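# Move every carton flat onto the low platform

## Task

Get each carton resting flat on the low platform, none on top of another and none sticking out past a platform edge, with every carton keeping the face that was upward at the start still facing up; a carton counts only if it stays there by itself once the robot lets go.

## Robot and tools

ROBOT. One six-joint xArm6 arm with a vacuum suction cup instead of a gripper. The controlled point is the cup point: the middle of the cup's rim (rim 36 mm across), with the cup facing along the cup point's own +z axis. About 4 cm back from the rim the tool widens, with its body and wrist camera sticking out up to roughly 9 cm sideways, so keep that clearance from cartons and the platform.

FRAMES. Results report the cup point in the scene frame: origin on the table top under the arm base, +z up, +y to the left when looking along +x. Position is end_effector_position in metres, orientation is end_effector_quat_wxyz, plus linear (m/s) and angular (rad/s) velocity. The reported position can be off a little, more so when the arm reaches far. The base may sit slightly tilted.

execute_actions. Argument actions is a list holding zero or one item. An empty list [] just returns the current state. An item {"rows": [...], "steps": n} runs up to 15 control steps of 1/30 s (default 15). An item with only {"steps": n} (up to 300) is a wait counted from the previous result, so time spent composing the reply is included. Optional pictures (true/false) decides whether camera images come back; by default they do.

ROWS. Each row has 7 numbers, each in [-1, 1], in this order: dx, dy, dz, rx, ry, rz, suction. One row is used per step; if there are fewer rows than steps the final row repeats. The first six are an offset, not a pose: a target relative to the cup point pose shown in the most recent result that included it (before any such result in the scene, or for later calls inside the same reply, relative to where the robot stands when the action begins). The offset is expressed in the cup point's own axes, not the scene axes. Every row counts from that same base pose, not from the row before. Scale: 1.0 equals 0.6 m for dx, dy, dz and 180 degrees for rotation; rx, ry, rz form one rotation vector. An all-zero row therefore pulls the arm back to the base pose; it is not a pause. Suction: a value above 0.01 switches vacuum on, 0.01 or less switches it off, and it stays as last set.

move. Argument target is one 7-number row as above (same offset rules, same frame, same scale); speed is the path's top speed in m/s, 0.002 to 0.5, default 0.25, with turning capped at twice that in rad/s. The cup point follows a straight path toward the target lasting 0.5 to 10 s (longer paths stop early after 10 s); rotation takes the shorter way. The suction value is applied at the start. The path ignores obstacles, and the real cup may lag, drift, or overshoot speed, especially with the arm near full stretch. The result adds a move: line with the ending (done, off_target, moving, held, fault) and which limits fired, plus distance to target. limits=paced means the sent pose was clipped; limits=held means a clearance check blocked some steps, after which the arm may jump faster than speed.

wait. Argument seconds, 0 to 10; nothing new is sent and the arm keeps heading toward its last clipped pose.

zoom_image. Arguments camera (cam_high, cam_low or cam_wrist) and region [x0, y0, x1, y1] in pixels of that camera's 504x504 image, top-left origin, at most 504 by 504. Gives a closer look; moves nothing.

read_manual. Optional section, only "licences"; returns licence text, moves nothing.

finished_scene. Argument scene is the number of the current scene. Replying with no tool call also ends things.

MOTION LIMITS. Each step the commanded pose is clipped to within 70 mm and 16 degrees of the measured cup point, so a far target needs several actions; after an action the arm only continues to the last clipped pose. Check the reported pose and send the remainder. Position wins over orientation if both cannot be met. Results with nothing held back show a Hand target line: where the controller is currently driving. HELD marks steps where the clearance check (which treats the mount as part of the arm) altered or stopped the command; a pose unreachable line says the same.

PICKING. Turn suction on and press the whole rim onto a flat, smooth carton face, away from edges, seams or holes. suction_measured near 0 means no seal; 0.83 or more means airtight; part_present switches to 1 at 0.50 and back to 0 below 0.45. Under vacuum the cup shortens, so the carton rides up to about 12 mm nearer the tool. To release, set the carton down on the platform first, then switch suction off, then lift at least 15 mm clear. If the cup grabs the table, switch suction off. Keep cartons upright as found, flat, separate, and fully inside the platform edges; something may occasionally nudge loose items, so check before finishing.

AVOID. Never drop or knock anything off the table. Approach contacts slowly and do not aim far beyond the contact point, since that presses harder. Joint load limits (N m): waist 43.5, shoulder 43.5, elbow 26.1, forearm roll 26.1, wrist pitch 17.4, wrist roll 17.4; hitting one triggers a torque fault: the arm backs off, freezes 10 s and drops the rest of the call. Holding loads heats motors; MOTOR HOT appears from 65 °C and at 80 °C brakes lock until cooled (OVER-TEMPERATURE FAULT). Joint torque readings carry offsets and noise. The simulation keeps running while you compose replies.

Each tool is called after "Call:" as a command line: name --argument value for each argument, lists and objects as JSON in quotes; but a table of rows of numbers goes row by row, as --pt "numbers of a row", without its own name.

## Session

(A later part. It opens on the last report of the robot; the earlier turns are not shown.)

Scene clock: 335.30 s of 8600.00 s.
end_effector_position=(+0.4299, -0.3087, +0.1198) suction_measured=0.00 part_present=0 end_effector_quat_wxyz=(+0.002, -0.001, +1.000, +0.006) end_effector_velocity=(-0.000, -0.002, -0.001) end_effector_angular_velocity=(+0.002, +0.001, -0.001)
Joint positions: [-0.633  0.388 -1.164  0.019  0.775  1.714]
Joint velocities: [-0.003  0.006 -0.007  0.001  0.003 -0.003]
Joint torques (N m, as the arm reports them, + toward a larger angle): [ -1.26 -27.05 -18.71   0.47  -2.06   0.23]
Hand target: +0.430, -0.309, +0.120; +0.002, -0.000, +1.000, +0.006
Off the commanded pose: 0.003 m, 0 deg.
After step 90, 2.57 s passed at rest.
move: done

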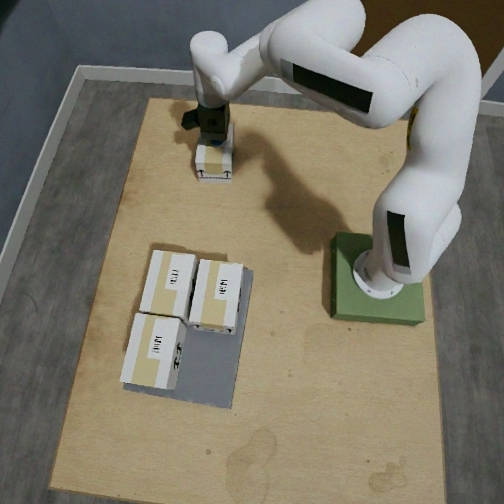

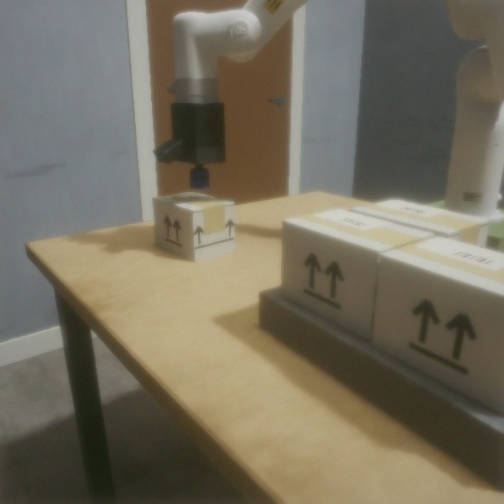

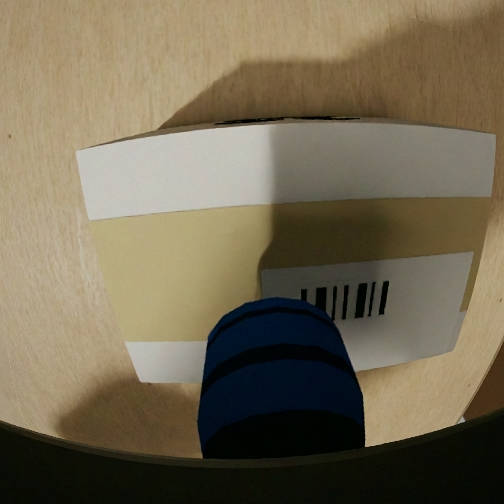

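Call:
move --target '[0.005, -0.0067, 0.063, 0, 0, 0, 1]' --speed 0.04

Call:
move --target '[0, 0, -0.25, 0, 0, 0, 1]' --speed 0.2

Scene clock: 338.13 s of 8600.00 s.
end_effector_position=(+0.4272, -0.3125, +0.0824) suction_measured=0.89 part_present=1 end_effector_quat_wxyz=(+0.002, -0.000, +1.000, +0.006) end_effector_velocity=(+0.001, -0.001, -0.001) end_effector_angular_velocity=(-0.002, -0.003, +0.001)
Joint positions: [-0.642  0.463 -1.153  0.021  0.687  1.703]
Joint velocities: [ 0.     0.002 -0.001  0.    -0.005 -0.   ]
Joint torques (N m, as the arm reports them, + toward a larger angle): [ -1.44 -29.56 -20.25   0.41  -2.74   0.16]
Hand target: +0.427, -0.312, +0.082; +0.002, -0.000, +1.000, +0.006
Off the commanded pose: 0.000 m, 0 deg.
move: done

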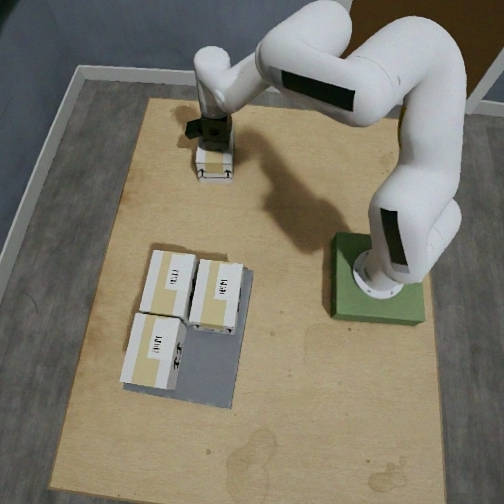

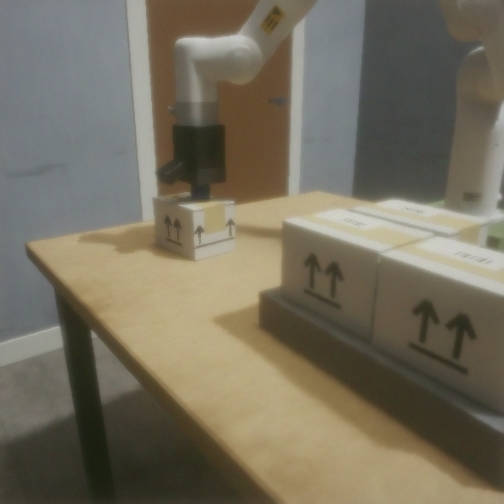

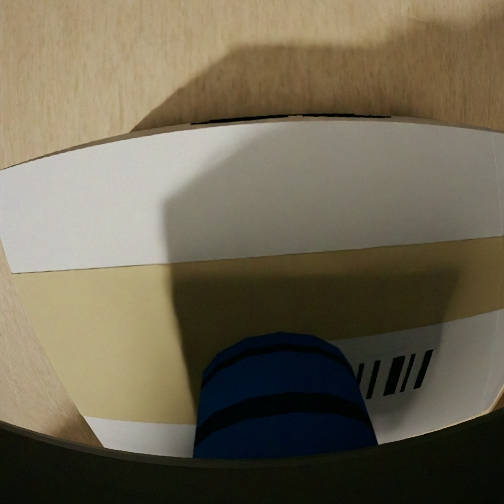

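Scene clock: 339.37 s of 8600.00 s.
end_effector_position=(+0.4261, -0.3133, +0.2311) suction_measured=0.90 part_present=1 end_effector_quat_wxyz=(+0.002, -0.001, +1.000, +0.007) end_effector_velocity=(+0.004, -0.002, +0.009) end_effector_angular_velocity=(-0.009, -0.013, +0.002)
Joint positions: [-0.646  0.225 -1.282  0.016  1.057  1.706]
Joint velocities: [ 0.002 -0.008 -0.014  0.001  0.006 -0.   ]
Joint torques (N m, as the arm reports them, + toward a larger angle): [ -1.49 -28.65 -24.3    0.43  -2.79   0.16]
Hand target: +0.426, -0.314, +0.232; +0.002, -0.001, +1.000, +0.006
Off the commanded pose: 0.002 m, 0 deg.
move: done

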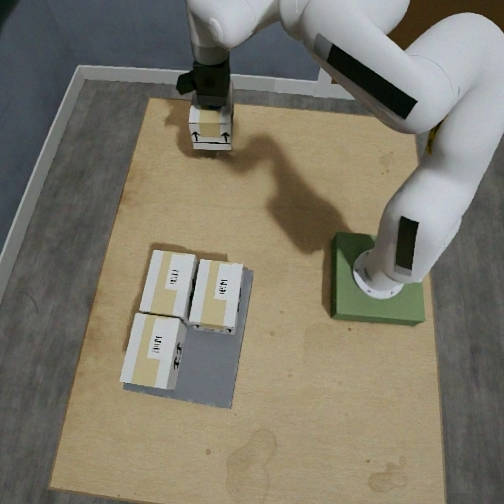

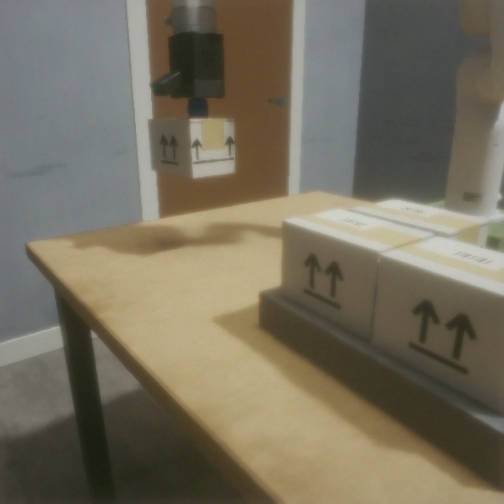

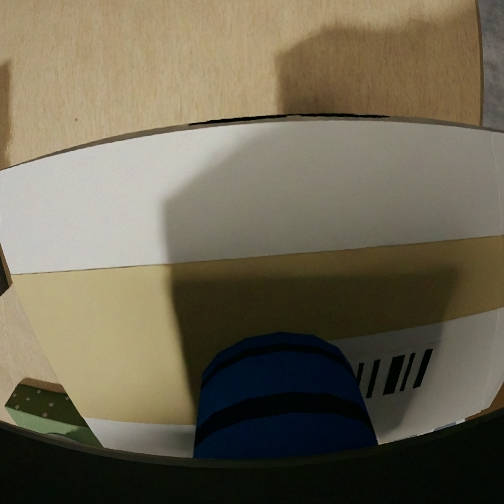

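Call:
move --target '[0.0872, 0.9592, -0.033, 0, 0, 0.0273, 1]' --speed 0.25

Scene clock: 348.40 s of 8600.00 s.
end_effector_position=(+0.3707, +0.2594, +0.2545) suction_measured=0.90 part_present=1 end_effector_quat_wxyz=(+0.000, +0.042, +0.999, +0.002) end_effector_velocity=(-0.001, +0.003, +0.000) end_effector_angular_velocity=(-0.001, +0.001, +0.003)
Joint positions: [ 0.608 -0.054 -1.002 -0.002  1.051  3.055]
Joint velocities: [ 0.007  0.005 -0.006 -0.     0.002  0.004]
Joint torques (N m, as the arm reports them, + toward a larger angle): [ -1.33 -22.47 -24.47   0.25  -2.69   0.31]
Hand target: +0.371, +0.260, +0.254; +0.000, +0.042, +0.999, +0.002
Off the commanded pose: 0.005 m, 1 deg.
After step 90, 3.13 s passed at rest.
move: off_target

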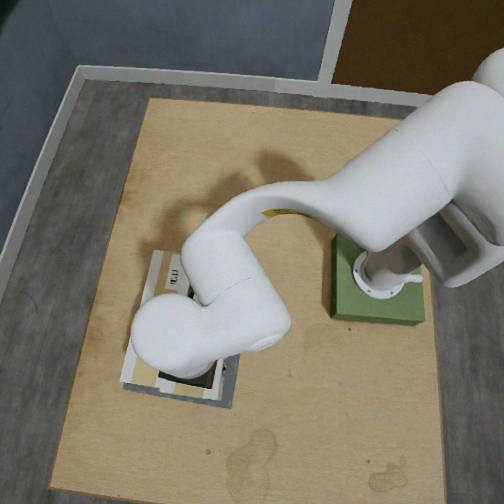

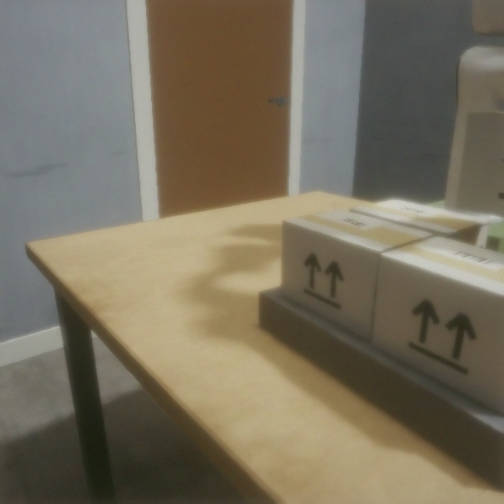

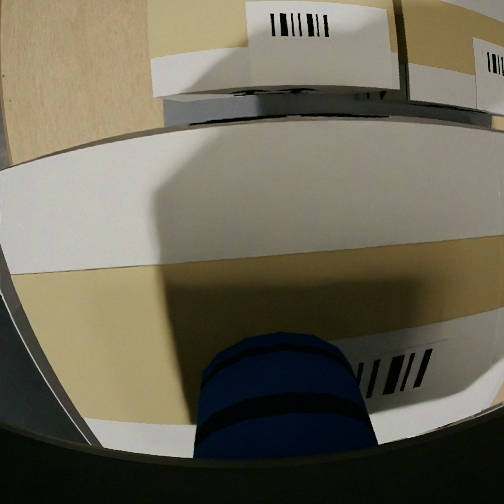

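Call:
move --target '[-0.0047, 0.0052, 0.035, 0, 0, 0, 1]' --speed 0.05

Call:
zoom_image --camera "cam_high" --region '[90, 240, 290, 440]'

Scene clock: 352.17 s of 8600.00 s.
end_effector_position=(+0.3739, +0.2624, +0.2339) suction_measured=0.90 part_present=1 end_effector_quat_wxyz=(+0.000, +0.042, +0.999, +0.002) end_effector_velocity=(+0.001, +0.001, -0.000) end_effector_angular_velocity=(+0.002, -0.004, -0.000)
Joint positions: [ 0.609 -0.017 -0.982 -0.002  0.993  3.056]
Joint velocities: [-0.     0.002 -0.    -0.    -0.006  0.   ]
Joint torques (N m, as the arm reports them, + toward a larger angle): [ -1.29 -22.91 -23.92   0.28  -2.67   0.1 ]
Hand target: +0.374, +0.262, +0.234; +0.000, +0.042, +0.999, +0.002
Off the commanded pose: 0.000 m, 0 deg.
move: done

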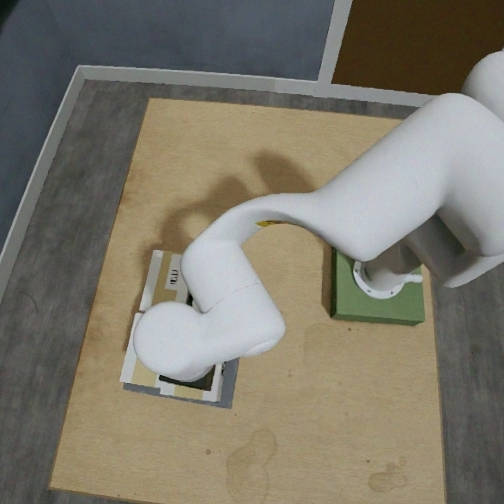

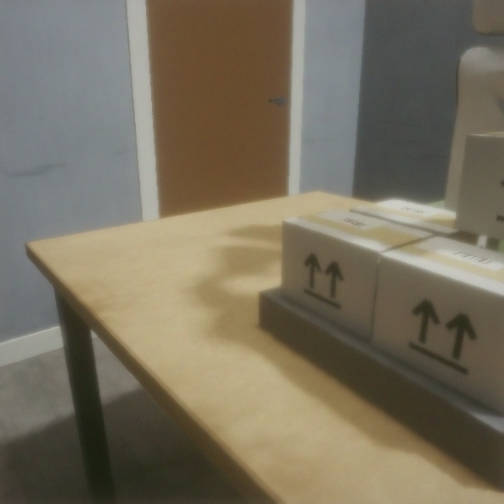

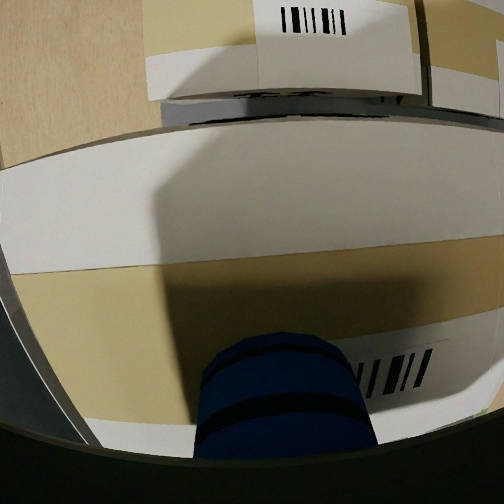

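Region (90, 240, 290, 440) of cam_high's 504x504 image, scaled by 2.520, with more detail than that image has.

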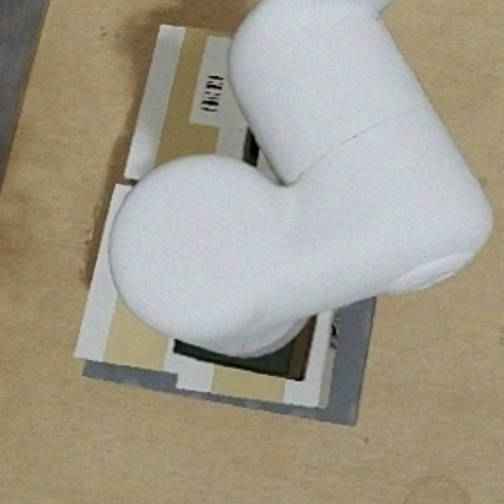

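Call:
move --target '[0, 0, 0.155, 0, 0, 0, 1]' --speed 0.06

Call:
zoom_image --camera "cam_high" --region '[90, 240, 290, 440]'

Scene clock: 357.93 s of 8600.00 s.
end_effector_position=(+0.3746, +0.2628, +0.1415) suction_measured=0.90 part_present=1 end_effector_quat_wxyz=(+0.001, +0.043, +0.999, +0.002) end_effector_velocity=(-0.000, +0.001, -0.002) end_effector_angular_velocity=(+0.001, -0.000, +0.000)
Joint positions: [ 0.608  0.137 -0.874 -0.003  0.73   3.057]
Joint velocities: [ 0.001  0.004  0.001  0.001 -0.006  0.   ]
Joint torques (N m, as the arm reports them, + toward a larger angle): [ -1.22 -24.29 -21.5    0.36  -2.55   0.25]
Hand target: +0.374, +0.263, +0.141; +0.000, +0.043, +0.999, +0.002
Off the commanded pose: 0.001 m, 0 deg.
After step 90, 0.83 s passed at rest.
move: done

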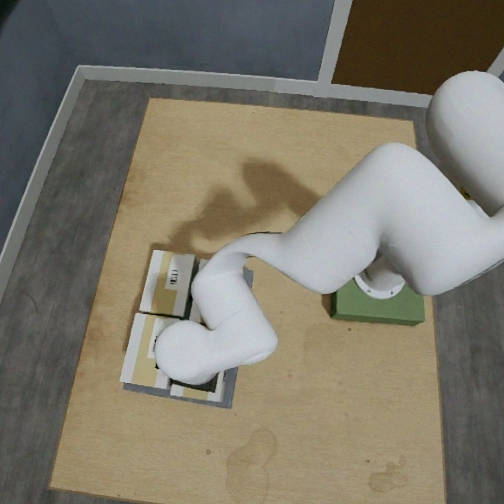

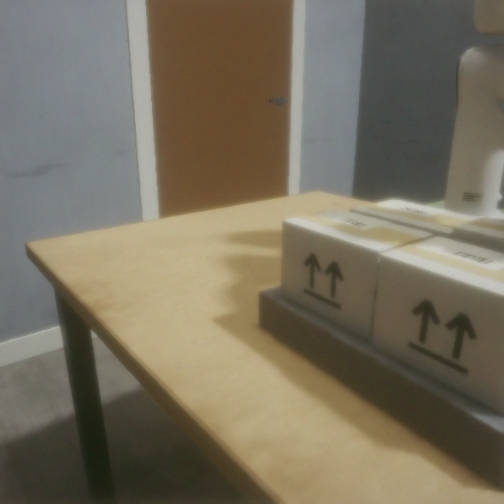

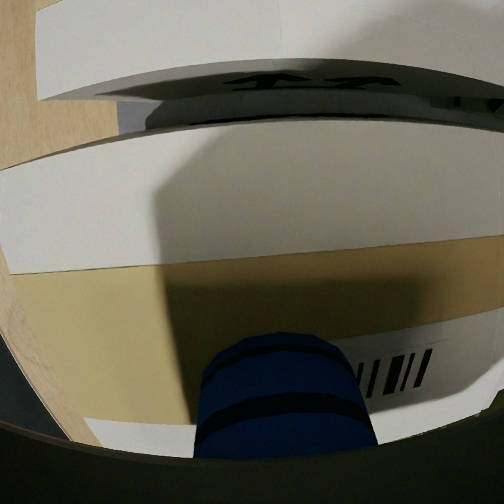

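Region (90, 240, 290, 440) of cam_high's 504x504 image, scaled by 2.520, with more detail than that image has.

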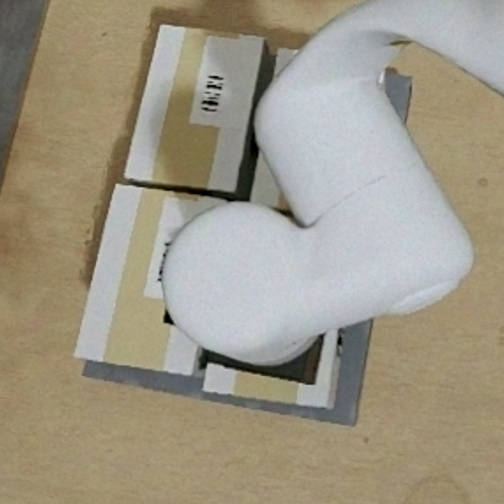

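Call:
move --target '[0, -0.009, 0.012, 0, 0, 0, 1]' --speed 0.02

Call:
zoom_image --camera "cam_high" --region '[90, 240, 290, 440]'

Scene clock: 364.53 s of 8600.00 s.
end_effector_position=(+0.3742, +0.2575, +0.1344) suction_measured=0.90 part_present=1 end_effector_quat_wxyz=(+0.001, +0.043, +0.999, +0.002) end_effector_velocity=(+0.001, +0.000, +0.000) end_effector_angular_velocity=(+0.002, -0.005, +0.002)
Joint positions: [ 0.599  0.143 -0.856 -0.003  0.707  3.048]
Joint velocities: [-0.001 -0.     0.002 -0.001 -0.006 -0.002]
Joint torques (N m, as the arm reports them, + toward a larger angle): [ -1.06 -24.58 -21.29   0.33  -2.53   0.3 ]
Hand target: +0.374, +0.257, +0.134; +0.001, +0.043, +0.999, +0.002
Off the commanded pose: 0.000 m, 0 deg.
After step 90, 2.87 s passed at rest.
move: done

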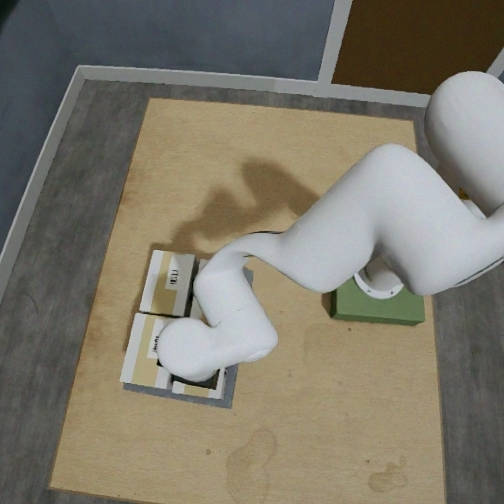

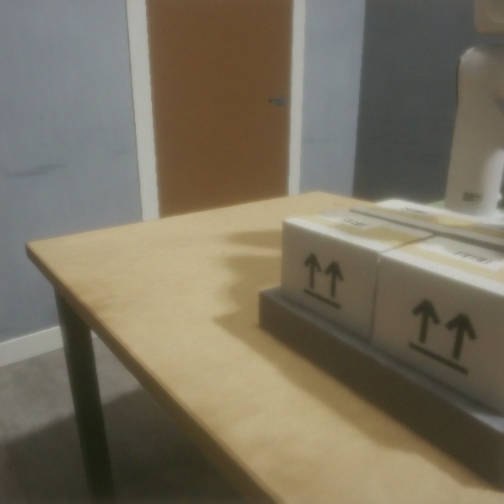

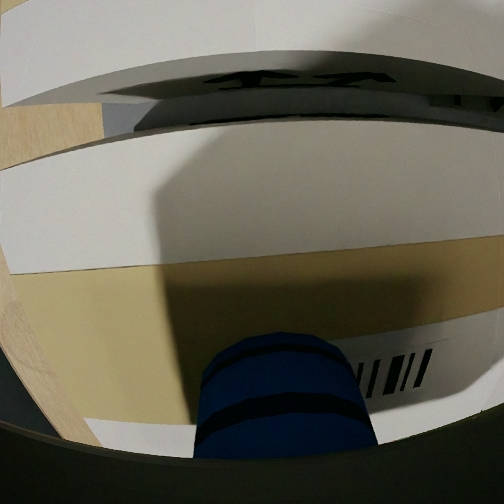

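Region (90, 240, 290, 440) of cam_high's 504x504 image, scaled by 2.520, with more detail than that image has.

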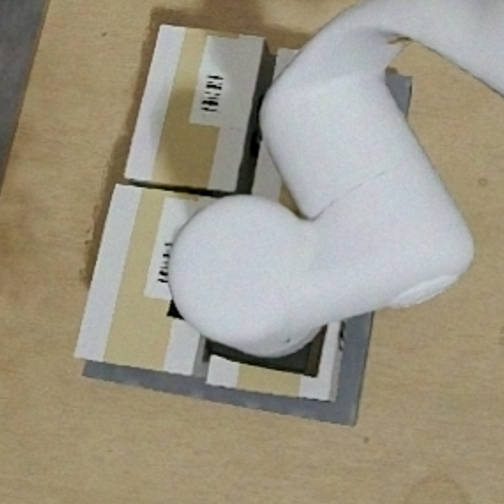

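Call:
move --target '[0, 0, 0.0095, 0, 0, 0, 1]' --speed 0.015

Scene clock: 366.60 s of 8600.00 s.
end_effector_position=(+0.3747, +0.2579, +0.1296) suction_measured=0.90 part_present=1 end_effector_quat_wxyz=(+0.001, +0.043, +0.999, +0.003) end_effector_velocity=(+0.001, +0.000, -0.001) end_effector_angular_velocity=(+0.000, -0.003, +0.001)
Joint positions: [ 0.599  0.154 -0.854 -0.003  0.691  3.048]
Joint velocities: [-0.     0.002  0.001 -0.002 -0.005  0.   ]
Joint torques (N m, as the arm reports them, + toward a larger angle): [ -1.89 -21.73 -19.26   0.17  -2.71   0.15]
Hand target: +0.374, +0.258, +0.129; +0.001, +0.043, +0.999, +0.002
Off the commanded pose: 0.001 m, 0 deg.
move: done

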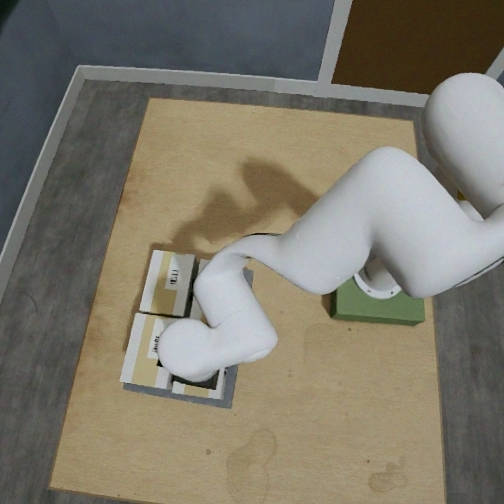

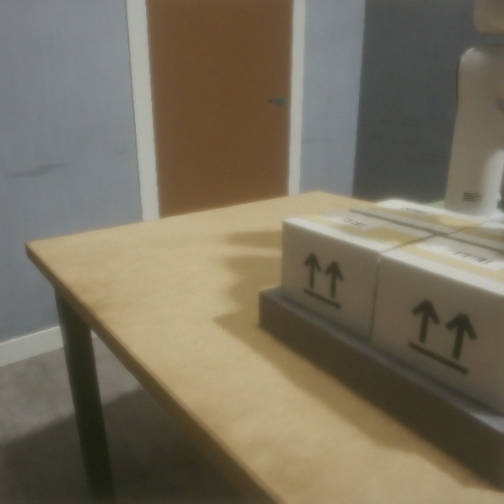

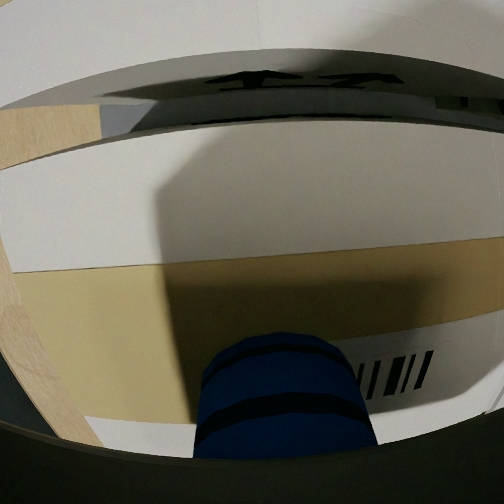

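Call:
execute_actions --actions '[{"rows": [[0,0,0.001,0,0,0,0]], "steps": 10}]' --pictures false

Call:
move --target '[0, 0, -0.06, 0, 0, 0, 0]' --speed 0.1

Call:
move --target '[-0.2, -0.11, -0.36, 0, 0, 0, 0]' --speed 0.25

Scene clock: 369.00 s of 8600.00 s.
end_effector_position=(+0.3751, +0.2582, +0.1293) suction_measured=0.00 part_present=0 end_effector_quat_wxyz=(+0.002, +0.043, +0.999, +0.003) end_effector_velocity=(-0.001, +0.001, -0.000) end_effector_angular_velocity=(-0.001, +0.001, +0.004)
Joint positions: [ 0.599  0.155 -0.854 -0.003  0.689  3.048]
Joint velocities: [ 0.003 -0.     0.001 -0.001  0.001  0.   ]
Joint torques (N m, as the arm reports them, + toward a larger angle): [ -1.48 -13.62 -11.15   0.23  -1.1    0.33]
Hand target: +0.375, +0.258, +0.129; +0.001, +0.043, +0.999, +0.003
Off the commanded pose: 0.001 m, 0 deg.
Steps of this call (steps 1 to 62: nothing new was sent; steps 63 to 72: all 10 steps of this action). Readings (end_effector_position | what the end effector reports):
63: (+0.3744, +0.2577, +0.1289) | suction_measured=0.65 part_present=1
64: (+0.3744, +0.2577, +0.1290) | suction_measured=0.29 part_present=0
66: (+0.3748, +0.2580, +0.1293) | suction_measured=0.00 part_present=0
70: (+0.3752, +0.2582, +0.1293) | suction_measured=0.00 part_present=0
72: the state above

Scene clock: 370.10 s of 8600.00 s.
end_effector_position=(+0.3744, +0.2578, +0.1646) suction_measured=0.00 part_present=0 end_effector_quat_wxyz=(+0.001, +0.042, +0.999, +0.003) end_effector_velocity=(+0.001, +0.001, +0.003) end_effector_angular_velocity=(+0.002, -0.004, +0.002)
Joint positions: [ 0.599  0.081 -0.88  -0.003  0.79   3.048]
Joint velocities: [ 0.001 -0.005 -0.004 -0.001  0.004 -0.   ]
Joint torques (N m, as the arm reports them, + toward a larger angle): [ -1.1  -20.76 -19.14   0.38  -2.02   0.28]
Hand target: +0.375, +0.258, +0.165; +0.002, +0.042, +0.999, +0.003
Off the commanded pose: 0.001 m, 0 deg.
move: done

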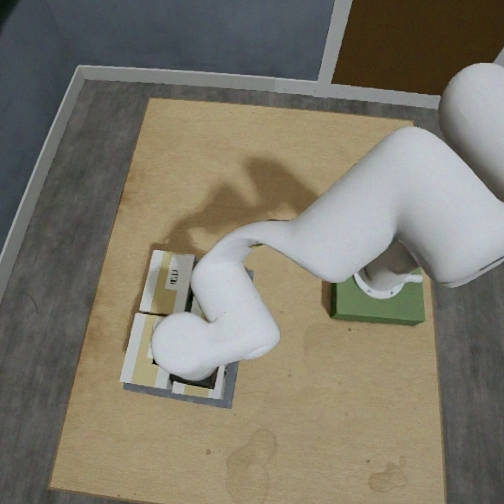

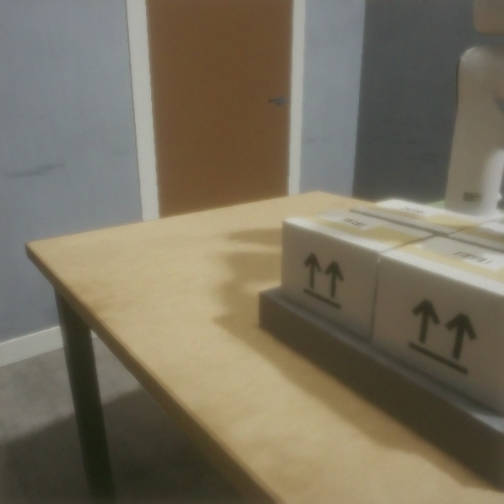

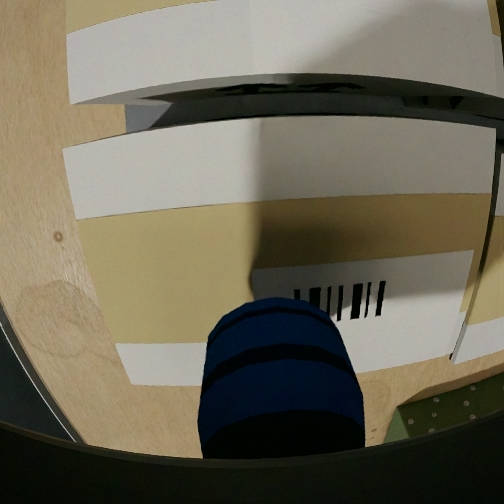

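Scene clock: 371.77 s of 8600.00 s.
end_effector_position=(+0.4871, +0.1817, +0.3806) suction_measured=0.00 part_present=0 end_effector_quat_wxyz=(+0.001, +0.042, +0.999, +0.004) end_effector_velocity=(+0.001, +0.000, +0.002) end_effector_angular_velocity=(+0.002, +0.001, -0.001)
Joint positions: [ 0.352  0.134 -1.59   0.003  1.447  2.797]
Joint velocities: [-0.001  0.004 -0.01   0.002  0.006 -0.001]
Joint torques (N m, as the arm reports them, + toward a larger angle): [ -1.37 -23.37 -21.28   0.25  -1.87   0.19]
Hand target: +0.487, +0.182, +0.381; +0.001, +0.042, +0.999, +0.004
Off the commanded pose: 0.001 m, 0 deg.
move: done

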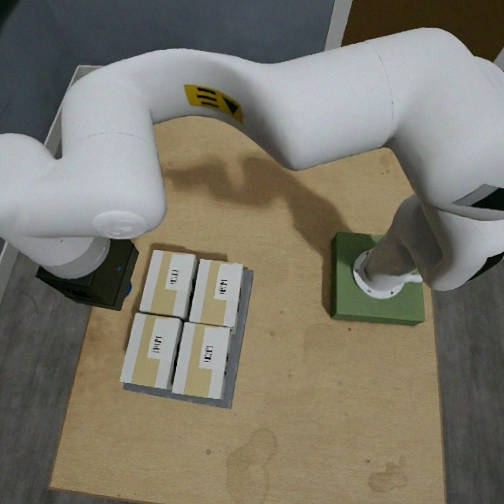

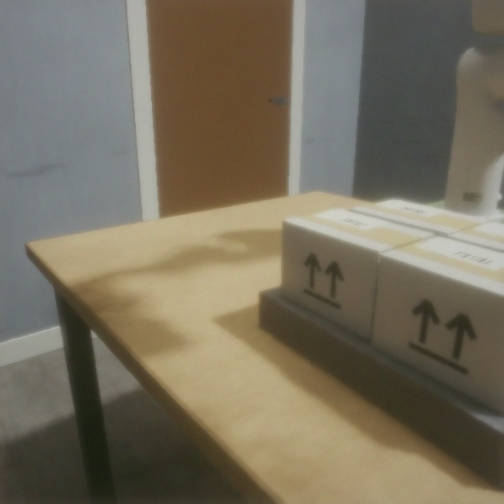

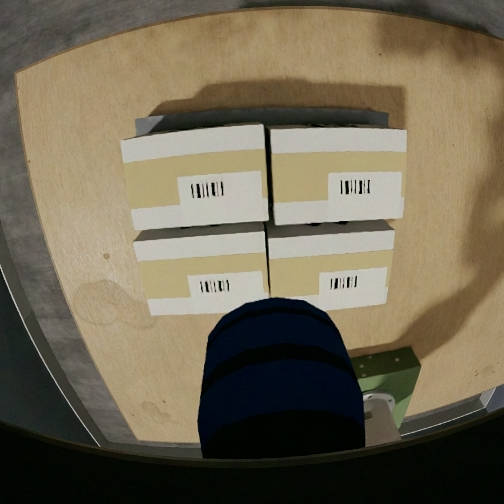

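Call:
zoom_image --camera "cam_high" --region '[100, 230, 290, 430]'

Call:
zoom_image --camera "cam_wrist" --region '[100, 90, 440, 330]'

Region (100, 230, 290, 430) of cam_high's 504x504 image, scaled by 2.520, with more detail than that image has; it fills the left 479 columns of this view, and the rest is white.

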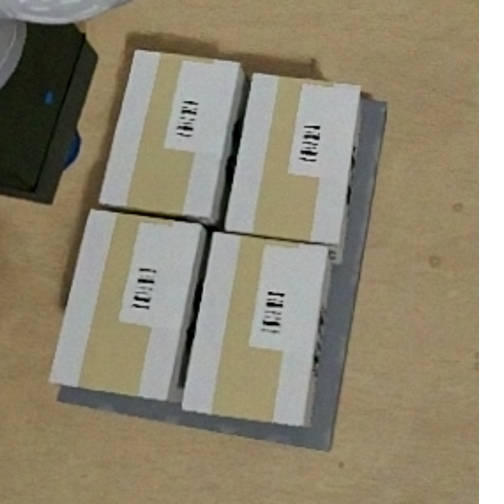

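Region (100, 90, 440, 330) of cam_wrist's 504x504 image, scaled by 1.482, with more detail than that image has; it fills the top 356 rows of this view, and the rest is white.

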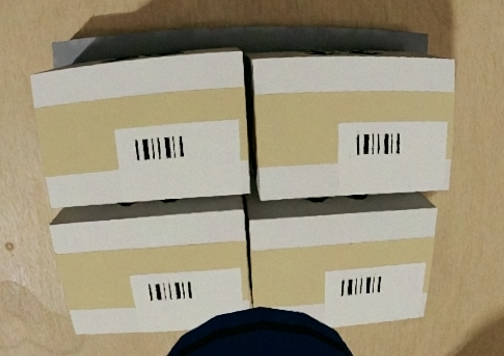

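Call:
finished_scene --scene 1

The scene is finished: the task was done.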